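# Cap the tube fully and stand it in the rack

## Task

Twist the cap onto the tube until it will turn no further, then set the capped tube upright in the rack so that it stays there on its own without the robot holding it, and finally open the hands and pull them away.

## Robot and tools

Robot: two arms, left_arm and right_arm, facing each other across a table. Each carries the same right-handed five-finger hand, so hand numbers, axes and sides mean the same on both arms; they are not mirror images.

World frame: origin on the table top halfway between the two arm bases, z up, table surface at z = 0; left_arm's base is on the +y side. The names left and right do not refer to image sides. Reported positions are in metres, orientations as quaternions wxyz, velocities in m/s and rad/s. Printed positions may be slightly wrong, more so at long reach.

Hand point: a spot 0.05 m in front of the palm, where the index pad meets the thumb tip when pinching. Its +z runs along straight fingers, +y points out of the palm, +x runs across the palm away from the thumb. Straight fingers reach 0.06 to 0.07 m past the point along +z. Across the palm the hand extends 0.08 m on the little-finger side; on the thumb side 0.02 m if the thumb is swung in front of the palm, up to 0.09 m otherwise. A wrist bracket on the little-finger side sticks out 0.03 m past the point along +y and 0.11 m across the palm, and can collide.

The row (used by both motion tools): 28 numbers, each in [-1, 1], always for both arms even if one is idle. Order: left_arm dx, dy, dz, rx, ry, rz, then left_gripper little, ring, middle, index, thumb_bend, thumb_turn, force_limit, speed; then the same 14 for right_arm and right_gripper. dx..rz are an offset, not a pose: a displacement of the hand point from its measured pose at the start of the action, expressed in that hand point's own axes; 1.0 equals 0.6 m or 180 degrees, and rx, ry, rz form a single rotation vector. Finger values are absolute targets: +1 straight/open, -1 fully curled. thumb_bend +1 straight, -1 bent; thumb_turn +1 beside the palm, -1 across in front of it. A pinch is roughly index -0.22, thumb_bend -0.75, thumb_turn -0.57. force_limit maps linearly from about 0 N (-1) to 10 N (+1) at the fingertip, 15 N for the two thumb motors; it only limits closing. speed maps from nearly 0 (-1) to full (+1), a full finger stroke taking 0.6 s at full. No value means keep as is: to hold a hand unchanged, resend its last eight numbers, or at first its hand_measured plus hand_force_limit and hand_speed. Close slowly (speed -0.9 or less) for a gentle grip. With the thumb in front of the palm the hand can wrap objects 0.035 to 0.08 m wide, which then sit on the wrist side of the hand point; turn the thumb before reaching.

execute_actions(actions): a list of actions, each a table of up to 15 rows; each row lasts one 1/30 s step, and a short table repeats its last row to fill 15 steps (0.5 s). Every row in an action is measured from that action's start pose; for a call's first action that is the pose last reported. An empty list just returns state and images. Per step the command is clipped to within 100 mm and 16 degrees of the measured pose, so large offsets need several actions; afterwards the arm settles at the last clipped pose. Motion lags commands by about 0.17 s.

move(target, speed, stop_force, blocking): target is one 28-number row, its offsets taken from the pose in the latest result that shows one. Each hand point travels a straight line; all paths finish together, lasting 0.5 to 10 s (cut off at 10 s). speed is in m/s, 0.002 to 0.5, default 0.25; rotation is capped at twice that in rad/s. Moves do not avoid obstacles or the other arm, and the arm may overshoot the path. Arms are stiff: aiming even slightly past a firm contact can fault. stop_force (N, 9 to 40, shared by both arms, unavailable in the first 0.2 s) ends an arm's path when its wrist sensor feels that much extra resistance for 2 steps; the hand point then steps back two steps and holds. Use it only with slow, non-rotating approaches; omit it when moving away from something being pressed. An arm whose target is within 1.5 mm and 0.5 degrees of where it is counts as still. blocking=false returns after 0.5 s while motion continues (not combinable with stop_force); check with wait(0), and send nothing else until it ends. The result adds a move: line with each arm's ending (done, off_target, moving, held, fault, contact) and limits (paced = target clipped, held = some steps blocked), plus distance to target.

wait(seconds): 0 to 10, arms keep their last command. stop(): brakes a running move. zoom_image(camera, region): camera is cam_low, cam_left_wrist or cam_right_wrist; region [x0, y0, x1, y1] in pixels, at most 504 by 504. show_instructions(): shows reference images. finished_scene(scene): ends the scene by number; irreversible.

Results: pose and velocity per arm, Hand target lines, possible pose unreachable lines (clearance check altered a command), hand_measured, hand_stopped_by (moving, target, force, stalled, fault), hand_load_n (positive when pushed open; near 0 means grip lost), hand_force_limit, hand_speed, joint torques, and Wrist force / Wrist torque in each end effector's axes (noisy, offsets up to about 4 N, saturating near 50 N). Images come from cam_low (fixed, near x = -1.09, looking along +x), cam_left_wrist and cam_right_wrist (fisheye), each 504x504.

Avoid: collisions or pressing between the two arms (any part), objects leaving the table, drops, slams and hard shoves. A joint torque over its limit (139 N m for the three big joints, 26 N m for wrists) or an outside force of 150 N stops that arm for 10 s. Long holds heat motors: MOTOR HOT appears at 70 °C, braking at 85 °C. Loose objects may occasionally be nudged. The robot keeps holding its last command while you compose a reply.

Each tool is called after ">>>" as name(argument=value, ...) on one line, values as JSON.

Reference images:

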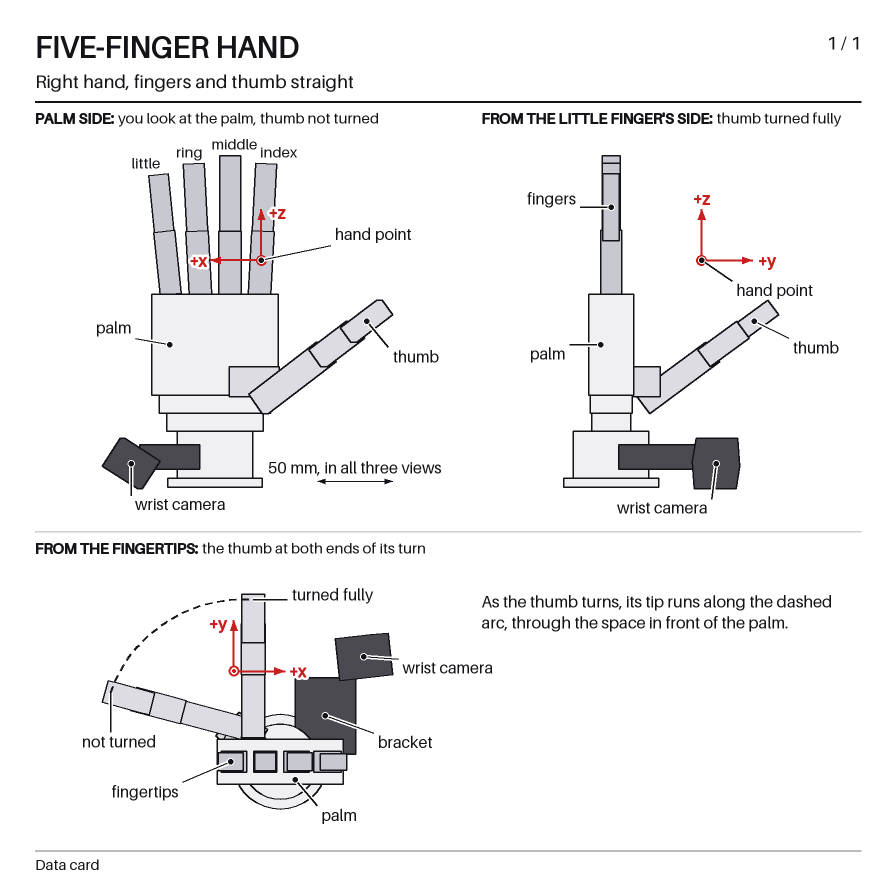

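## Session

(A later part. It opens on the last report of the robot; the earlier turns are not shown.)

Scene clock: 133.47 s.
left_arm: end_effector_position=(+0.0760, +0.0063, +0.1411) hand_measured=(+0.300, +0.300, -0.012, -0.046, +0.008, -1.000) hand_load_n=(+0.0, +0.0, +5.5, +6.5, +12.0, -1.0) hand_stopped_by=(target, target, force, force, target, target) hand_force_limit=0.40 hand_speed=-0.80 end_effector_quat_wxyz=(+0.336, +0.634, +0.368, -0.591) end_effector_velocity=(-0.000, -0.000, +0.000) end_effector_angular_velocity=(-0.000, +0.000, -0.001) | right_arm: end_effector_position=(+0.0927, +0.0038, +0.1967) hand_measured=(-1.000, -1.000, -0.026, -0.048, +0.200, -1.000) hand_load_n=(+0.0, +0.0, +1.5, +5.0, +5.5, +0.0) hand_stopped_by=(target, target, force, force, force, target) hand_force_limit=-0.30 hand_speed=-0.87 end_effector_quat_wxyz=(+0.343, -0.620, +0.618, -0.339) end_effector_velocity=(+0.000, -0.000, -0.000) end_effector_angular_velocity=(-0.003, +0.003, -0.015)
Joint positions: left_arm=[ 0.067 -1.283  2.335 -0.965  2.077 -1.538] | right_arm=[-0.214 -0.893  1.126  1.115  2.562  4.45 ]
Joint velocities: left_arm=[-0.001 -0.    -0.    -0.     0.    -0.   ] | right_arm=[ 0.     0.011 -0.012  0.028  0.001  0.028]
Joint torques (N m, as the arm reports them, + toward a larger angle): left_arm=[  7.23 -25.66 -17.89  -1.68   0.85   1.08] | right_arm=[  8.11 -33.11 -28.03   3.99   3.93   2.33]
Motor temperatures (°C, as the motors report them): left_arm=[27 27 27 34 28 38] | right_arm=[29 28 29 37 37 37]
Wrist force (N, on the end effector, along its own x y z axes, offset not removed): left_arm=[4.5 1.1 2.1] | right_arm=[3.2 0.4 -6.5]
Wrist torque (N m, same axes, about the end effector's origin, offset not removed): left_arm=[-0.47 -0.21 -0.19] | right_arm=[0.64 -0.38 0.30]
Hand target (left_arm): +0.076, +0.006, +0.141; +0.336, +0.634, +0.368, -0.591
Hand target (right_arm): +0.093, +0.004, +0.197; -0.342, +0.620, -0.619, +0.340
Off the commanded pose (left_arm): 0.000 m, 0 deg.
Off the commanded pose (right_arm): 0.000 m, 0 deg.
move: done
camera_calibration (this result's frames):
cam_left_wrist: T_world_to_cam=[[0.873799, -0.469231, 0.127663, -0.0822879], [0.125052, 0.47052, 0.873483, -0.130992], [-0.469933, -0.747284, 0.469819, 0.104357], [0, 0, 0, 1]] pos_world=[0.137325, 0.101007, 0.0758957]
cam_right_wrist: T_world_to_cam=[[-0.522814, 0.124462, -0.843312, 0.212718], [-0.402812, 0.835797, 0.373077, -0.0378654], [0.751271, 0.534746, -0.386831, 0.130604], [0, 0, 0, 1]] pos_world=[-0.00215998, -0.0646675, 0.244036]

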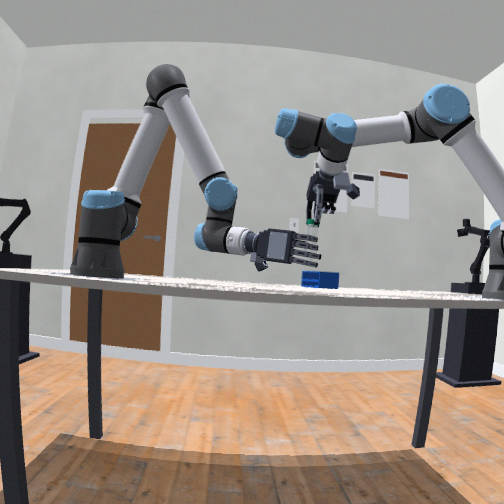

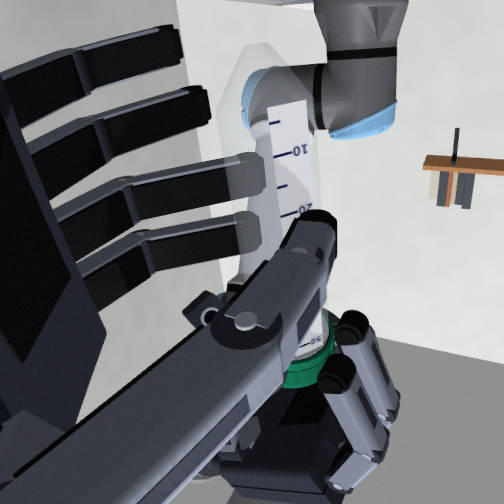

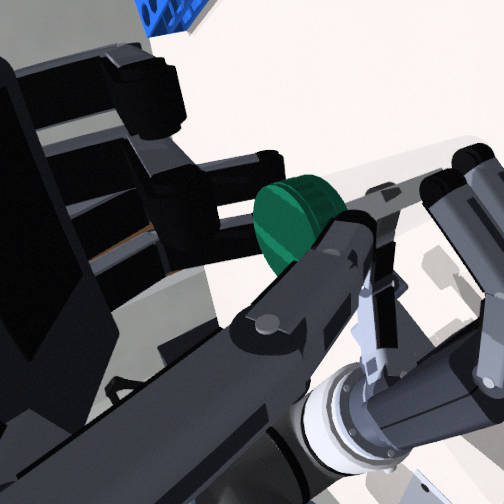

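>>> execute_actions(actions=[])

Scene clock: 134.37 s.
left_arm: end_effector_position=(+0.0760, +0.0063, +0.1411) hand_measured=(+0.300, +0.300, -0.012, -0.046, +0.008, -1.000) hand_load_n=(+0.0, +0.0, +5.5, +7.0, +12.0, -1.0) hand_stopped_by=(target, target, force, force, target, target) hand_force_limit=0.40 hand_speed=-0.80 end_effector_quat_wxyz=(+0.336, +0.634, +0.368, -0.591) end_effector_velocity=(-0.000, -0.000, -0.000) end_effector_angular_velocity=(+0.000, +0.000, -0.000) | right_arm: end_effector_position=(+0.0926, +0.0038, +0.1967) hand_measured=(-1.000, -1.000, -0.026, -0.048, +0.200, -1.000) hand_load_n=(+0.0, +0.0, +1.5, +5.0, +5.5, +0.0) hand_stopped_by=(target, target, force, force, force, target) hand_force_limit=-0.30 hand_speed=-0.87 end_effector_quat_wxyz=(+0.342, -0.620, +0.619, -0.340) end_effector_velocity=(+0.000, +0.000, +0.001) end_effector_angular_velocity=(+0.002, -0.000, -0.000)
Joint positions: left_arm=[ 0.067 -1.283  2.335 -0.965  2.077 -1.538] | right_arm=[-0.214 -0.892  1.124  1.118  2.562  4.453]
Joint velocities: left_arm=[-0.     0.001  0.    -0.    -0.    -0.   ] | right_arm=[-0.    -0.001  0.    -0.001 -0.     0.   ]
Joint torques (N m, as the arm reports them, + toward a larger angle): left_arm=[  7.84 -25.58 -17.97  -1.74   0.91   1.04] | right_arm=[  7.79 -32.23 -29.     4.03   3.82   2.18]
Motor temperatures (°C, as the motors report them): left_arm=[27 27 27 34 28 38] | right_arm=[29 28 29 37 37 37]
Wrist force (N, on the end effector, along its own x y z axes, offset not removed): left_arm=[5.2 1.5 1.2] | right_arm=[-0.6 -1.3 -3.8]
Wrist torque (N m, same axes, about the end effector's origin, offset not removed): left_arm=[-0.32 -0.26 -0.09] | right_arm=[0.43 0.09 0.22]
Hand target (left_arm): +0.076, +0.006, +0.141; +0.336, +0.634, +0.368, -0.591
Hand target (right_arm): +0.093, +0.004, +0.197; -0.342, +0.620, -0.619, +0.340
Off the commanded pose (left_arm): 0.000 m, 0 deg.
Off the commanded pose (right_arm): 0.000 m, 0 deg.
camera_calibration (this result's frames):
cam_left_wrist: T_world_to_cam=[[0.873799, -0.469231, 0.127663, -0.0822879], [0.125052, 0.47052, 0.873483, -0.130992], [-0.469933, -0.747284, 0.469819, 0.104357], [0, 0, 0, 1]] pos_world=[0.137325, 0.101007, 0.0758957]
cam_right_wrist: T_world_to_cam=[[-0.522869, 0.124905, -0.843212, 0.212665], [-0.401485, 0.836526, 0.372872, -0.037946], [0.751942, 0.5335, -0.387246, 0.13064], [0, 0, 0, 1]] pos_world=[-0.00227211, -0.0645164, 0.244061]

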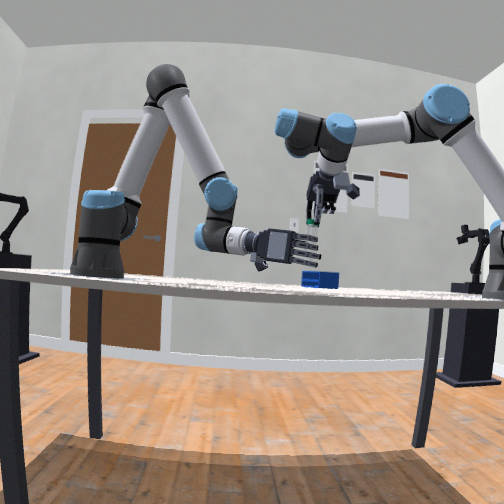

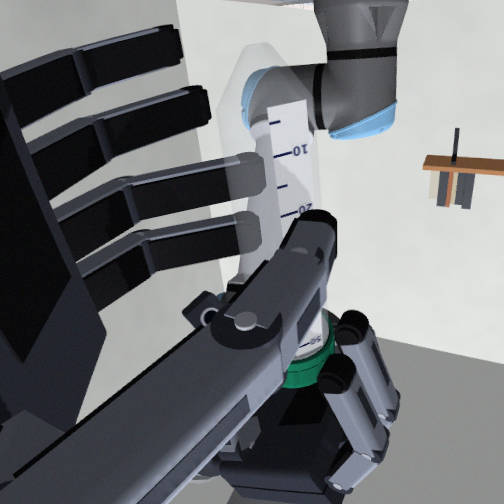

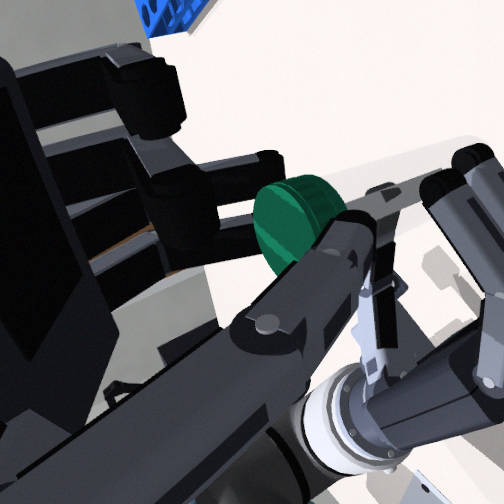

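Open first briefly so as not to unscrew.

>>> execute_actions(actions=[[[0,0,0,0,0,0,0.3,0.3,-0.5,-0.5,0,-1,0.4,-0.8,0,0,0,0,0,0,-1,-1,0.4,0.4,0.7,-1,0,0.5]]])

>>> move(target=[0,0,0,0,0,0,0.3,0.3,-0.5,-0.5,0,-1,0.4,-0.8,0.0105,0.0153,-0.0242,0,-0.633,-0.402,-1,-1,0.4,0.4,0.7,-1,0,0.5], speed=0.45)

>>> execute_actions(actions=[[[0,0,0,0,0,0,0.3,0.3,-0.5,-0.5,0,-1,0.4,-0.8,0,0,0,0,0,0,-1,-1,0.03,0.03,0.24,-1,-0.3,0]],[[0,0,0,0,0,0,0.3,0.3,-0.5,-0.5,0,-1,0.4,-0.8,0,0,0,0,0,0,-1,-1,-0.4,-0.4,0,-1,-0.3,-0.87]],[[0,0,0,0,0,0,0.3,0.3,-0.5,-0.5,0,-1,0.4,-0.8,0,0.0011,0.0007,0,0,0,-1,-1,-0.4,-0.4,0,-1,-0.3,-0.87]]])

>>> move(target=[0,0,0,0,0,0,0.3,0.3,-0.5,-0.5,0,-1,0.4,-0.8,0.0115,-0.0018,0.004,0,0.211,0.134,-1,-1,-0.4,-0.4,0,-1,-0.3,-0.87], speed=0.25)

>>> move(target=[0,0,0,0,0,0,0.3,0.3,-0.5,-0.5,0,-1,0.4,-0.8,0.0115,-0.0018,0.004,0,0.211,0.134,-1,-1,-0.4,-0.4,0,-1,-0.3,-0.87], speed=0.25)

>>> move(target=[0,0,0,0,0,0,0.3,0.3,-0.5,-0.5,0,-1,0.4,-0.8,0.0115,-0.0018,0.004,0,0.211,0.134,-1,-1,-0.4,-0.4,0,-1,-0.3,-0.87], speed=0.25)

>>> zoom_image(camera="cam_low", region=[290,195,340,245])

Scene clock: 135.53 s.
left_arm: end_effector_position=(+0.0760, +0.0063, +0.1411) hand_measured=(+0.300, +0.300, -0.012, -0.046, +0.008, -1.000) hand_load_n=(+0.0, +0.0, +5.5, +7.5, +11.5, -0.5) hand_stopped_by=(target, target, force, force, target, target) hand_force_limit=0.40 hand_speed=-0.80 end_effector_quat_wxyz=(+0.336, +0.634, +0.368, -0.591) end_effector_velocity=(+0.000, +0.000, -0.000) end_effector_angular_velocity=(+0.000, -0.000, +0.001) | right_arm: end_effector_position=(+0.0926, +0.0038, +0.1966) hand_measured=(-1.000, -1.000, +0.400, +0.400, +0.700, -1.000) hand_load_n=(+0.0, +0.0, +0.0, +0.0, +0.0, +0.0) hand_stopped_by=(target, target, target, target, moving, target) hand_force_limit=0.00 hand_speed=0.50 end_effector_quat_wxyz=(+0.342, -0.620, +0.619, -0.340) end_effector_velocity=(+0.000, -0.000, +0.000) end_effector_angular_velocity=(-0.001, -0.000, +0.000)
Joint positions: left_arm=[ 0.067 -1.283  2.335 -0.965  2.077 -1.538] | right_arm=[-0.214 -0.892  1.124  1.118  2.562  4.453]
Joint velocities: left_arm=[ 0.001  0.     0.    -0.     0.     0.   ] | right_arm=[-0.    -0.     0.     0.001  0.    -0.001]
Joint torques (N m, as the arm reports them, + toward a larger angle): left_arm=[  8.23 -25.87 -17.89  -1.74   0.96   1.01] | right_arm=[  7.93 -38.44 -27.82   3.86   3.92   2.18]
Motor temperatures (°C, as the motors report them): left_arm=[27 27 27 34 28 38] | right_arm=[29 28 29 37 37 37]
Wrist force (N, on the end effector, along its own x y z axes, offset not removed): left_arm=[1.4 -1.5 0.8] | right_arm=[3.6 -2.9 -2.2]
Wrist torque (N m, same axes, about the end effector's origin, offset not removed): left_arm=[-0.52 -0.40 -0.09] | right_arm=[-0.23 -0.53 0.22]
Hand target (left_arm): +0.076, +0.006, +0.141; +0.336, +0.634, +0.368, -0.591
Hand target (right_arm): +0.093, +0.004, +0.197; -0.342, +0.620, -0.619, +0.340
Off the commanded pose (left_arm): 0.000 m, 0 deg.
Off the commanded pose (right_arm): 0.000 m, 0 deg.
camera_calibration (this result's frames):
cam_left_wrist: T_world_to_cam=[[0.873799, -0.469231, 0.127664, -0.082288], [0.125052, 0.470521, 0.873483, -0.130992], [-0.469933, -0.747284, 0.469819, 0.104357], [0, 0, 0, 1]] pos_world=[0.137325, 0.101007, 0.0758958]
cam_right_wrist: T_world_to_cam=[[-0.522875, 0.124864, -0.843215, 0.212642], [-0.401483, 0.836544, 0.372835, -0.0379296], [0.75194, 0.533482, -0.387277, 0.130634], [0, 0, 0, 1]] pos_world=[-0.00227193, -0.0645127, 0.244036]

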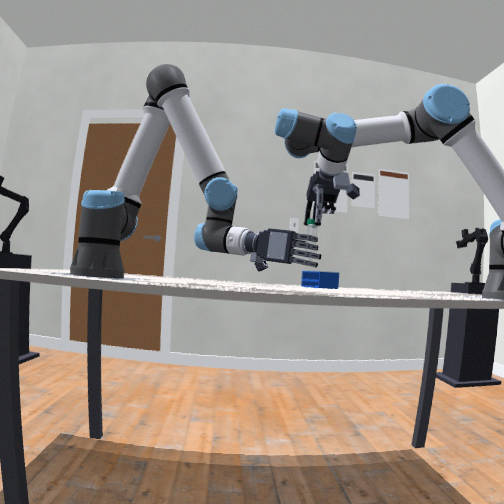

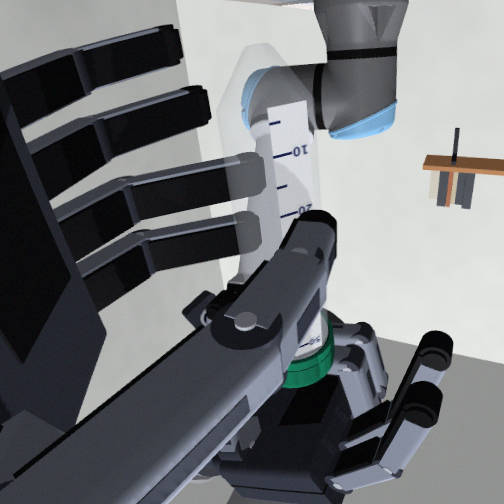

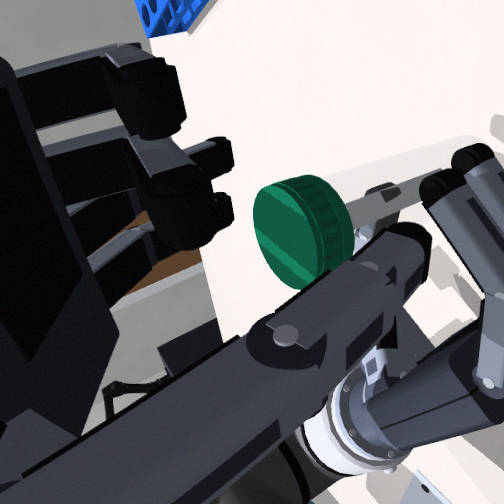

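Scene clock: 138.97 s.
left_arm: end_effector_position=(+0.0760, +0.0063, +0.1411) hand_measured=(+0.300, +0.300, -0.012, -0.046, +0.008, -1.000) hand_load_n=(+0.0, +0.0, +5.5, +7.5, +11.5, -0.5) hand_stopped_by=(target, target, force, force, target, target) hand_force_limit=0.40 hand_speed=-0.80 end_effector_quat_wxyz=(+0.336, +0.634, +0.368, -0.591) end_effector_velocity=(+0.000, +0.000, -0.001) end_effector_angular_velocity=(+0.001, -0.000, +0.000) | right_arm: end_effector_position=(+0.0757, -0.0025, +0.1966) hand_measured=(-1.000, -1.000, +0.400, +0.400, +0.700, -1.000) hand_load_n=(+0.0, +0.0, +0.0, +0.0, +0.0, +0.0) hand_stopped_by=(target, target, target, target, target, target) hand_force_limit=0.00 hand_speed=0.50 end_effector_quat_wxyz=(-0.446, +0.809, +0.337, -0.183) end_effector_velocity=(-0.000, -0.000, -0.000) end_effector_angular_velocity=(-0.005, +0.002, +0.011)
Joint positions: left_arm=[ 0.067 -1.283  2.335 -0.965  2.077 -1.538] | right_arm=[-0.805 -0.93   1.221  1.188  0.568  1.673]
Joint velocities: left_arm=[ 0.     0.001  0.    -0.     0.     0.   ] | right_arm=[ 0.001  0.009 -0.009  0.021  0.001 -0.018]
Joint torques (N m, as the arm reports them, + toward a larger angle): left_arm=[  8.76 -26.31 -18.03  -1.82   0.94   1.12] | right_arm=[  8.24 -33.95 -28.84   3.99   1.34  -2.27]
Motor temperatures (°C, as the motors report them): left_arm=[27 27 27 34 28 38] | right_arm=[29 28 29 37 37 37]
Wrist force (N, on the end effector, along its own x y z axes, offset not removed): left_arm=[2.0 -1.9 2.1] | right_arm=[-1.2 -1.8 -2.7]
Wrist torque (N m, same axes, about the end effector's origin, offset not removed): left_arm=[-0.62 -0.52 -0.02] | right_arm=[-0.27 0.41 -0.02]
Hand target (left_arm): +0.076, +0.006, +0.141; +0.336, +0.634, +0.368, -0.591
Hand target (right_arm): +0.076, -0.002, +0.197; -0.446, +0.809, +0.338, -0.183
Off the commanded pose (left_arm): 0.000 m, 0 deg.
Off the commanded pose (right_arm): 0.000 m, 0 deg.
move: done
camera_calibration (this result's frames):
cam_left_wrist: T_world_to_cam=[[0.873799, -0.469231, 0.127663, -0.082288], [0.125052, 0.47052, 0.873483, -0.130992], [-0.469933, -0.747284, 0.469819, 0.104357], [0, 0, 0, 1]] pos_world=[0.137325, 0.101007, 0.0758957]
cam_right_wrist: T_world_to_cam=[[0.285974, -0.454287, -0.843707, 0.141995], [-0.311355, -0.876756, 0.366548, -0.0492467], [-0.906243, 0.157869, -0.392174, 0.272287], [0, 0, 0, 1]] pos_world=[0.190818, -0.0216564, 0.244638]

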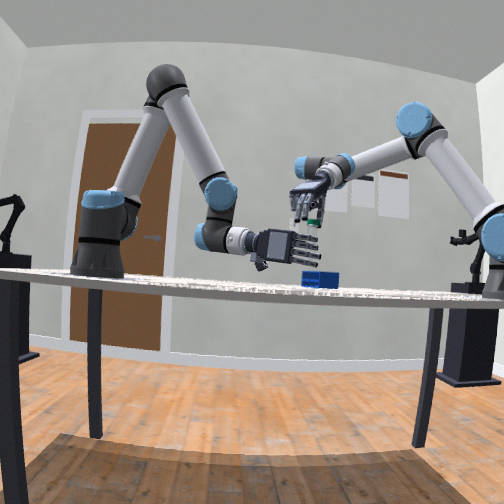

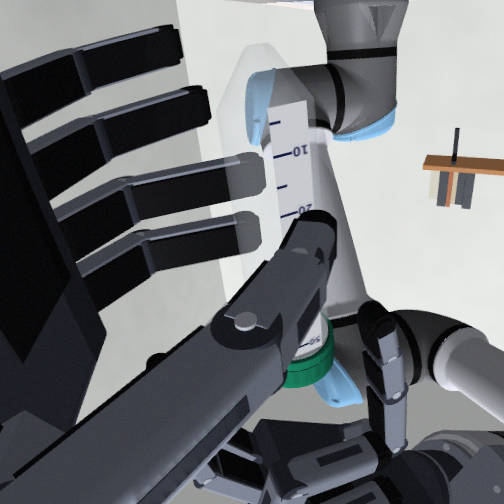

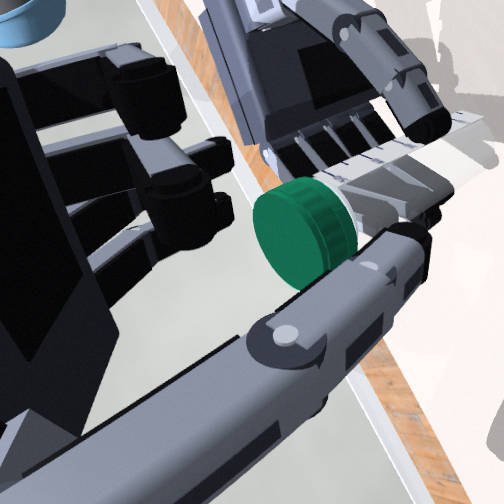

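Scene clock: 140.47 s.
left_arm: end_effector_position=(+0.0760, +0.0063, +0.1411) hand_measured=(+0.300, +0.300, -0.012, -0.046, +0.008, -1.000) hand_load_n=(+0.0, +0.0, +6.0, +7.5, +11.0, -1.0) hand_stopped_by=(target, target, force, force, target, target) hand_force_limit=0.40 hand_speed=-0.80 end_effector_quat_wxyz=(+0.336, +0.634, +0.368, -0.591) end_effector_velocity=(+0.000, +0.000, +0.000) end_effector_angular_velocity=(-0.001, -0.000, +0.000) | right_arm: end_effector_position=(+0.0757, -0.0025, +0.1958) hand_measured=(-1.000, -1.000, -0.040, -0.048, +0.204, -1.000) hand_load_n=(+0.0, +0.0, +3.5, +3.5, +7.0, +0.0) hand_stopped_by=(target, target, force, force, force, target) hand_force_limit=-0.30 hand_speed=-0.87 end_effector_quat_wxyz=(-0.446, +0.809, +0.337, -0.183) end_effector_velocity=(-0.000, +0.000, -0.000) end_effector_angular_velocity=(+0.001, -0.002, +0.001)
Joint positions: left_arm=[ 0.067 -1.283  2.335 -0.965  2.077 -1.538] | right_arm=[-0.805 -0.93   1.222  1.186  0.568  1.673]
Joint velocities: left_arm=[ 0.    -0.001  0.     0.     0.     0.   ] | right_arm=[ 0.    -0.     0.    -0.001  0.001 -0.001]
Joint torques (N m, as the arm reports them, + toward a larger angle): left_arm=[  7.78 -26.56 -19.13  -1.67   0.97   1.02] | right_arm=[ -0.69 -30.08  -5.02   0.04  -2.58   1.94]
Motor temperatures (°C, as the motors report them): left_arm=[27 27 27 34 28 38] | right_arm=[29 28 29 37 37 37]
Wrist force (N, on the end effector, along its own x y z axes, offset not removed): left_arm=[7.5 -1.7 2.6] | right_arm=[0.4 -2.3 -9.2]
Wrist torque (N m, same axes, about the end effector's origin, offset not removed): left_arm=[-0.48 -0.39 -0.14] | right_arm=[0.54 0.34 0.17]
Hand target (left_arm): +0.076, +0.006, +0.141; +0.336, +0.634, +0.368, -0.591
Hand target (right_arm): +0.076, -0.002, +0.196; -0.446, +0.809, +0.337, -0.183
Off the commanded pose (left_arm): 0.000 m, 0 deg.
Off the commanded pose (right_arm): 0.000 m, 0 deg.
camera_calibration (this result's frames):
cam_left_wrist: T_world_to_cam=[[0.873799, -0.469231, 0.127663, -0.0822879], [0.125052, 0.47052, 0.873483, -0.130992], [-0.469933, -0.747284, 0.469819, 0.104357], [0, 0, 0, 1]] pos_world=[0.137325, 0.101007, 0.0758958]
cam_right_wrist: T_world_to_cam=[[0.286053, -0.454305, -0.843671, 0.141331], [-0.311344, -0.876756, 0.366557, -0.0489637], [-0.906222, 0.157817, -0.392244, 0.271988], [0, 0, 0, 1]] pos_world=[0.190809, -0.0216462, 0.243871]

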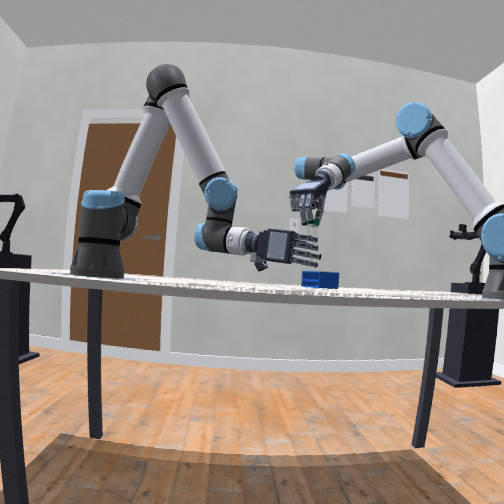

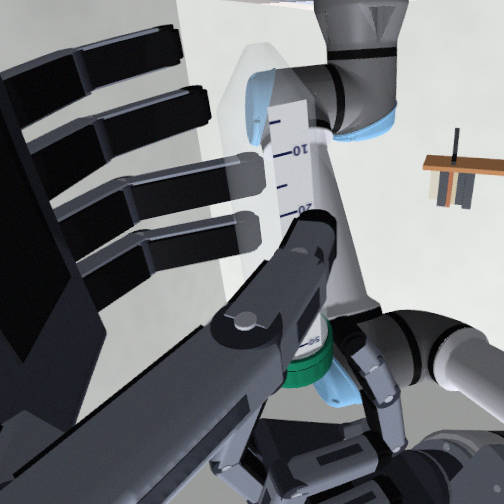

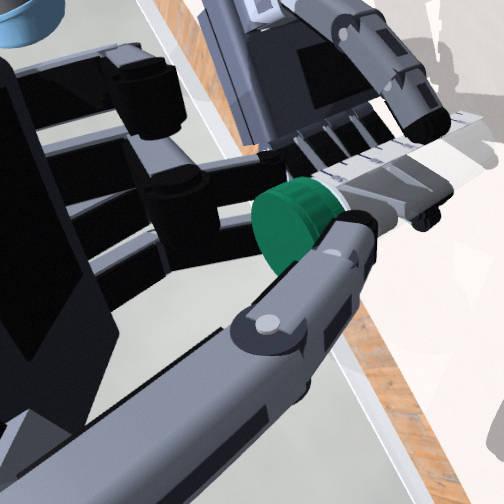

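Scene clock: 142.60 s.
left_arm: end_effector_position=(+0.0760, +0.0063, +0.1411) hand_measured=(+0.300, +0.300, -0.012, -0.046, +0.008, -1.000) hand_load_n=(+0.0, +0.0, +5.5, +8.5, +11.0, +0.0) hand_stopped_by=(target, target, force, force, target, target) hand_force_limit=0.40 hand_speed=-0.80 end_effector_quat_wxyz=(+0.336, +0.634, +0.368, -0.591) end_effector_velocity=(+0.000, +0.000, -0.001) end_effector_angular_velocity=(+0.001, -0.001, -0.000) | right_arm: end_effector_position=(+0.0788, +0.0043, +0.1958) hand_measured=(-1.000, -1.000, -0.040, -0.048, +0.204, -1.000) hand_load_n=(+0.0, +0.0, +4.0, +3.5, +7.0, -1.0) hand_stopped_by=(target, target, force, force, force, target) hand_force_limit=-0.30 hand_speed=-0.87 end_effector_quat_wxyz=(-0.483, +0.875, +0.002, +0.001) end_effector_velocity=(+0.000, +0.000, -0.000) end_effector_angular_velocity=(+0.000, -0.002, -0.012)
Joint positions: left_arm=[ 0.067 -1.283  2.335 -0.965  2.077 -1.538] | right_arm=[-0.708 -1.32   1.618  0.364  1.047  2.766]
Joint velocities: left_arm=[ 0.     0.001  0.    -0.     0.     0.001] | right_arm=[ 0.004 -0.003  0.004 -0.007  0.013  0.009]
Joint torques (N m, as the arm reports them, + toward a larger angle): left_arm=[  8.13 -26.67 -18.08  -1.58   0.84   1.15] | right_arm=[  9.96 -35.95  -5.55  -0.17   2.23   2.32]
Motor temperatures (°C, as the motors report them): left_arm=[27 27 27 34 28 38] | right_arm=[29 28 29 37 37 37]
Wrist force (N, on the end effector, along its own x y z axes, offset not removed): left_arm=[4.1 -1.5 4.5] | right_arm=[1.6 -4.3 -1.0]
Wrist torque (N m, same axes, about the end effector's origin, offset not removed): left_arm=[-0.49 -0.20 -0.04] | right_arm=[0.23 -0.03 -0.21]
Hand target (left_arm): +0.076, +0.006, +0.141; +0.336, +0.634, +0.368, -0.591
Hand target (right_arm): +0.079, +0.004, +0.196; -0.483, +0.875, +0.002, +0.001
Off the commanded pose (left_arm): 0.000 m, 0 deg.
Off the commanded pose (right_arm): 0.000 m, 0 deg.
move: done
camera_calibration (this result's frames):
cam_left_wrist: T_world_to_cam=[[0.873799, -0.469231, 0.127663, -0.0822879], [0.125052, 0.47052, 0.873483, -0.130992], [-0.469933, -0.747284, 0.469818, 0.104357], [0, 0, 0, 1]] pos_world=[0.137325, 0.101007, 0.0758956]
cam_right_wrist: T_world_to_cam=[[-0.119953, -0.521105, -0.845021, 0.176021], [-0.83879, -0.402126, 0.36705, -0.0026462], [-0.531077, 0.752824, -0.388861, 0.240913], [0, 0, 0, 1]] pos_world=[0.146838, -0.0907041, 0.243395]

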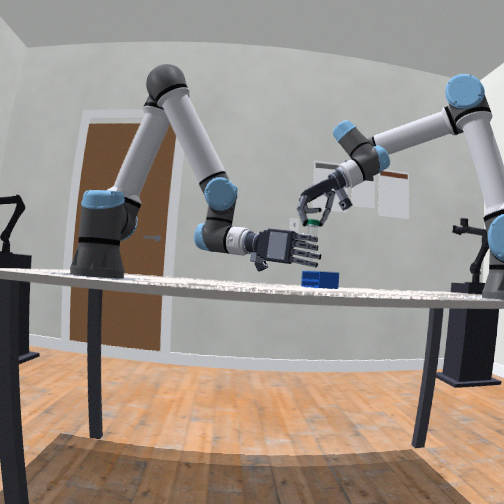

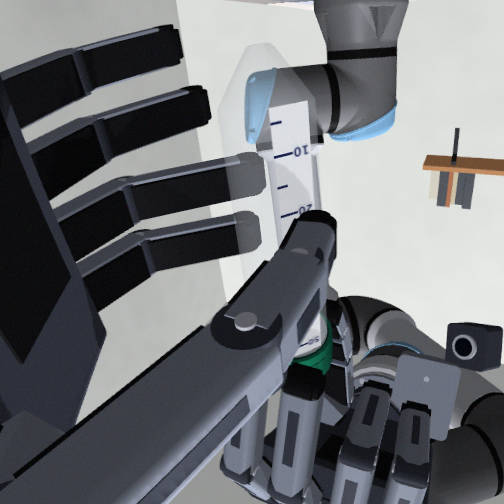

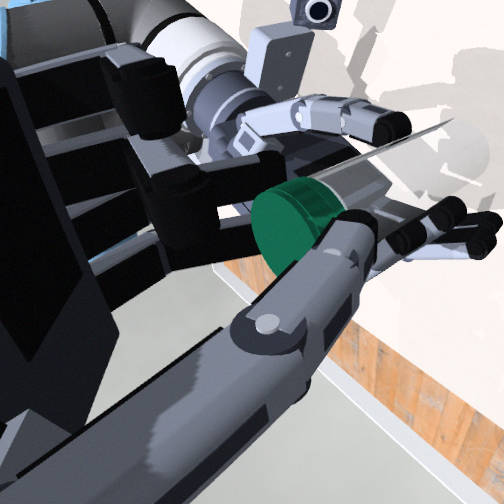

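Scene clock: 144.73 s.
left_arm: end_effector_position=(+0.0760, +0.0063, +0.1411) hand_measured=(+0.300, +0.300, -0.012, -0.046, +0.008, -1.000) hand_load_n=(+0.0, +0.0, +5.5, +8.5, +11.0, +0.5) hand_stopped_by=(target, target, force, force, target, target) hand_force_limit=0.40 hand_speed=-0.80 end_effector_quat_wxyz=(+0.336, +0.634, +0.368, -0.591) end_effector_velocity=(+0.000, -0.000, -0.000) end_effector_angular_velocity=(+0.000, -0.000, +0.000) | right_arm: end_effector_position=(+0.0855, +0.0069, +0.1955) hand_measured=(-1.000, -1.000, -0.040, -0.048, +0.204, -1.000) hand_load_n=(+0.0, +0.0, +4.0, +4.0, +6.5, -0.5) hand_stopped_by=(target, target, force, force, force, target) hand_force_limit=-0.30 hand_speed=-0.87 end_effector_quat_wxyz=(+0.447, -0.809, +0.333, -0.184) end_effector_velocity=(+0.000, +0.000, -0.000) end_effector_angular_velocity=(-0.001, +0.001, -0.013)
Joint positions: left_arm=[ 0.067 -1.283  2.335 -0.965  2.077 -1.538] | right_arm=[-0.402 -1.307  1.595  0.323  1.952  3.397]
Joint velocities: left_arm=[ 0.     0.001 -0.    -0.     0.     0.   ] | right_arm=[ 0.005  0.006 -0.007  0.008  0.014  0.012]
Joint torques (N m, as the arm reports them, + toward a larger angle): left_arm=[  7.7  -26.01 -18.37  -1.59   0.93   1.33] | right_arm=[  8.77 -19.24 -29.11   2.8    3.01   2.28]
Motor temperatures (°C, as the motors report them): left_arm=[27 27 27 34 28 38] | right_arm=[29 28 29 37 37 37]
Wrist force (N, on the end effector, along its own x y z axes, offset not removed): left_arm=[4.4 -2.1 3.7] | right_arm=[-0.5 -3.2 -1.0]
Wrist torque (N m, same axes, about the end effector's origin, offset not removed): left_arm=[-0.47 -0.43 -0.05] | right_arm=[0.23 0.48 0.03]
Hand target (left_arm): +0.076, +0.006, +0.141; +0.336, +0.634, +0.368, -0.591
Hand target (right_arm): +0.086, +0.007, +0.195; -0.447, +0.809, -0.334, +0.184
Off the commanded pose (left_arm): 0.000 m, 0 deg.
Off the commanded pose (right_arm): 0.000 m, 0 deg.
move: done
camera_calibration (this result's frames):
cam_left_wrist: T_world_to_cam=[[0.873799, -0.469231, 0.127664, -0.0822879], [0.125052, 0.470521, 0.873483, -0.130992], [-0.469933, -0.747284, 0.469819, 0.104357], [0, 0, 0, 1]] pos_world=[0.137325, 0.101007, 0.0758958]
cam_right_wrist: T_world_to_cam=[[-0.454831, -0.281484, -0.844923, 0.20493], [-0.877042, 0.306353, 0.37006, 0.00193369], [0.154679, 0.909348, -0.386212, 0.182148], [0, 0, 0, 1]] pos_world=[0.06673, -0.108544, 0.242783]

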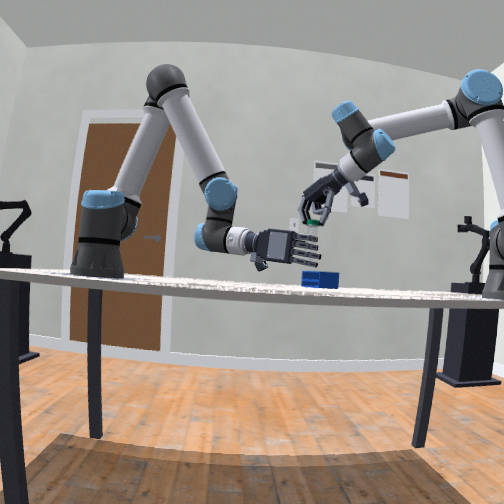

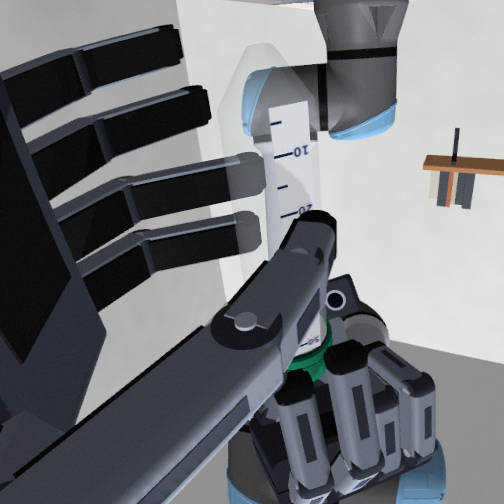

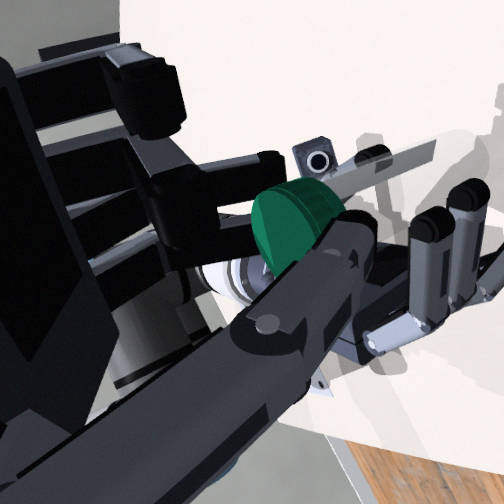

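Scene clock: 146.93 s.
left_arm: end_effector_position=(+0.0760, +0.0063, +0.1411) hand_measured=(+0.300, +0.300, -0.012, -0.046, +0.008, -1.000) hand_load_n=(+0.0, +0.0, +5.5, +7.5, +11.5, -0.5) hand_stopped_by=(target, target, force, force, target, target) hand_force_limit=0.40 hand_speed=-0.80 end_effector_quat_wxyz=(+0.336, +0.634, +0.368, -0.591) end_effector_velocity=(-0.000, +0.000, -0.001) end_effector_angular_velocity=(+0.002, +0.000, -0.001) | right_arm: end_effector_position=(+0.0922, +0.0038, +0.1949) hand_measured=(-1.000, -1.000, -0.040, -0.048, +0.204, -1.000) hand_load_n=(+0.0, +0.0, +3.0, +5.0, +5.5, -1.0) hand_stopped_by=(target, target, force, force, force, target) hand_force_limit=-0.30 hand_speed=-0.87 end_effector_quat_wxyz=(+0.343, -0.621, +0.618, -0.339) end_effector_velocity=(-0.000, -0.000, -0.000) end_effector_angular_velocity=(-0.004, +0.003, -0.015)
Joint positions: left_arm=[ 0.067 -1.283  2.335 -0.965  2.077 -1.538] | right_arm=[-0.214 -0.893  1.13   1.108  2.561  4.449]
Joint velocities: left_arm=[-0.001  0.001  0.    -0.    -0.    -0.   ] | right_arm=[ 0.001  0.012 -0.014  0.03   0.001  0.03 ]
Joint torques (N m, as the arm reports them, + toward a larger angle): left_arm=[  7.71 -26.26 -17.54  -1.68   0.93   1.31] | right_arm=[  9.29 -32.17 -27.81   3.62   2.96   2.01]
Motor temperatures (°C, as the motors report them): left_arm=[27 27 27 34 28 38] | right_arm=[29 28 29 37 37 37]
Wrist force (N, on the end effector, along its own x y z axes, offset not removed): left_arm=[6.4 -3.3 1.3] | right_arm=[-1.6 -3.4 -2.0]
Wrist torque (N m, same axes, about the end effector's origin, offset not removed): left_arm=[-0.55 -0.24 -0.05] | right_arm=[0.36 0.49 -0.01]
Hand target (left_arm): +0.076, +0.006, +0.141; +0.336, +0.634, +0.368, -0.591
Hand target (right_arm): +0.092, +0.004, +0.195; -0.343, +0.620, -0.619, +0.339
Off the commanded pose (left_arm): 0.000 m, 0 deg.
Off the commanded pose (right_arm): 0.000 m, 0 deg.
move: done
camera_calibration (this result's frames):
cam_left_wrist: T_world_to_cam=[[0.873799, -0.469231, 0.127664, -0.0822879], [0.125052, 0.470521, 0.873483, -0.130992], [-0.469933, -0.747284, 0.469819, 0.104357], [0, 0, 0, 1]] pos_world=[0.137325, 0.101007, 0.0758959]
cam_right_wrist: T_world_to_cam=[[-0.522845, 0.124526, -0.843283, 0.210972], [-0.404038, 0.834885, 0.373793, -0.0374358], [0.750591, 0.536154, -0.386202, 0.130232], [0, 0, 0, 1]] pos_world=[-0.00257094, -0.0648411, 0.242198]

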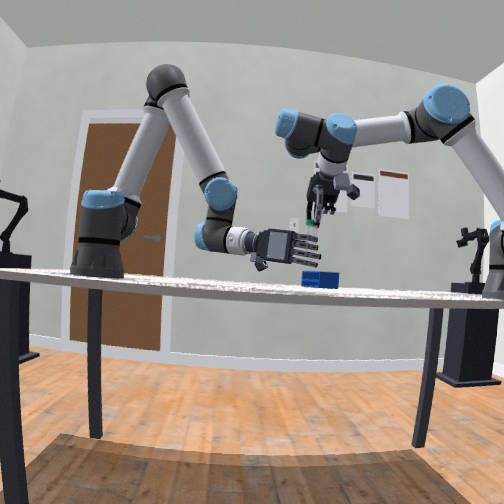

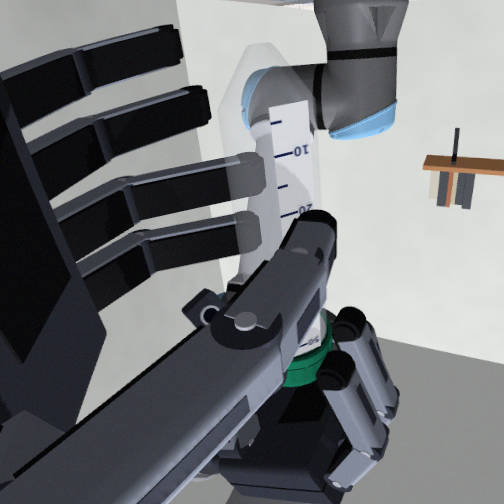

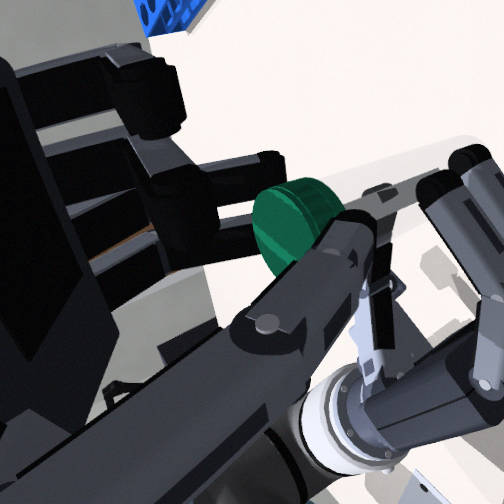

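Region (290, 195, 340, 245) of cam_low's 504x504 image, scaled by 10.080, with more detail than that image has.

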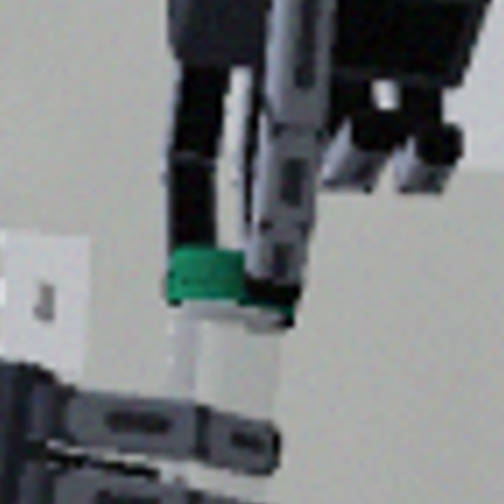

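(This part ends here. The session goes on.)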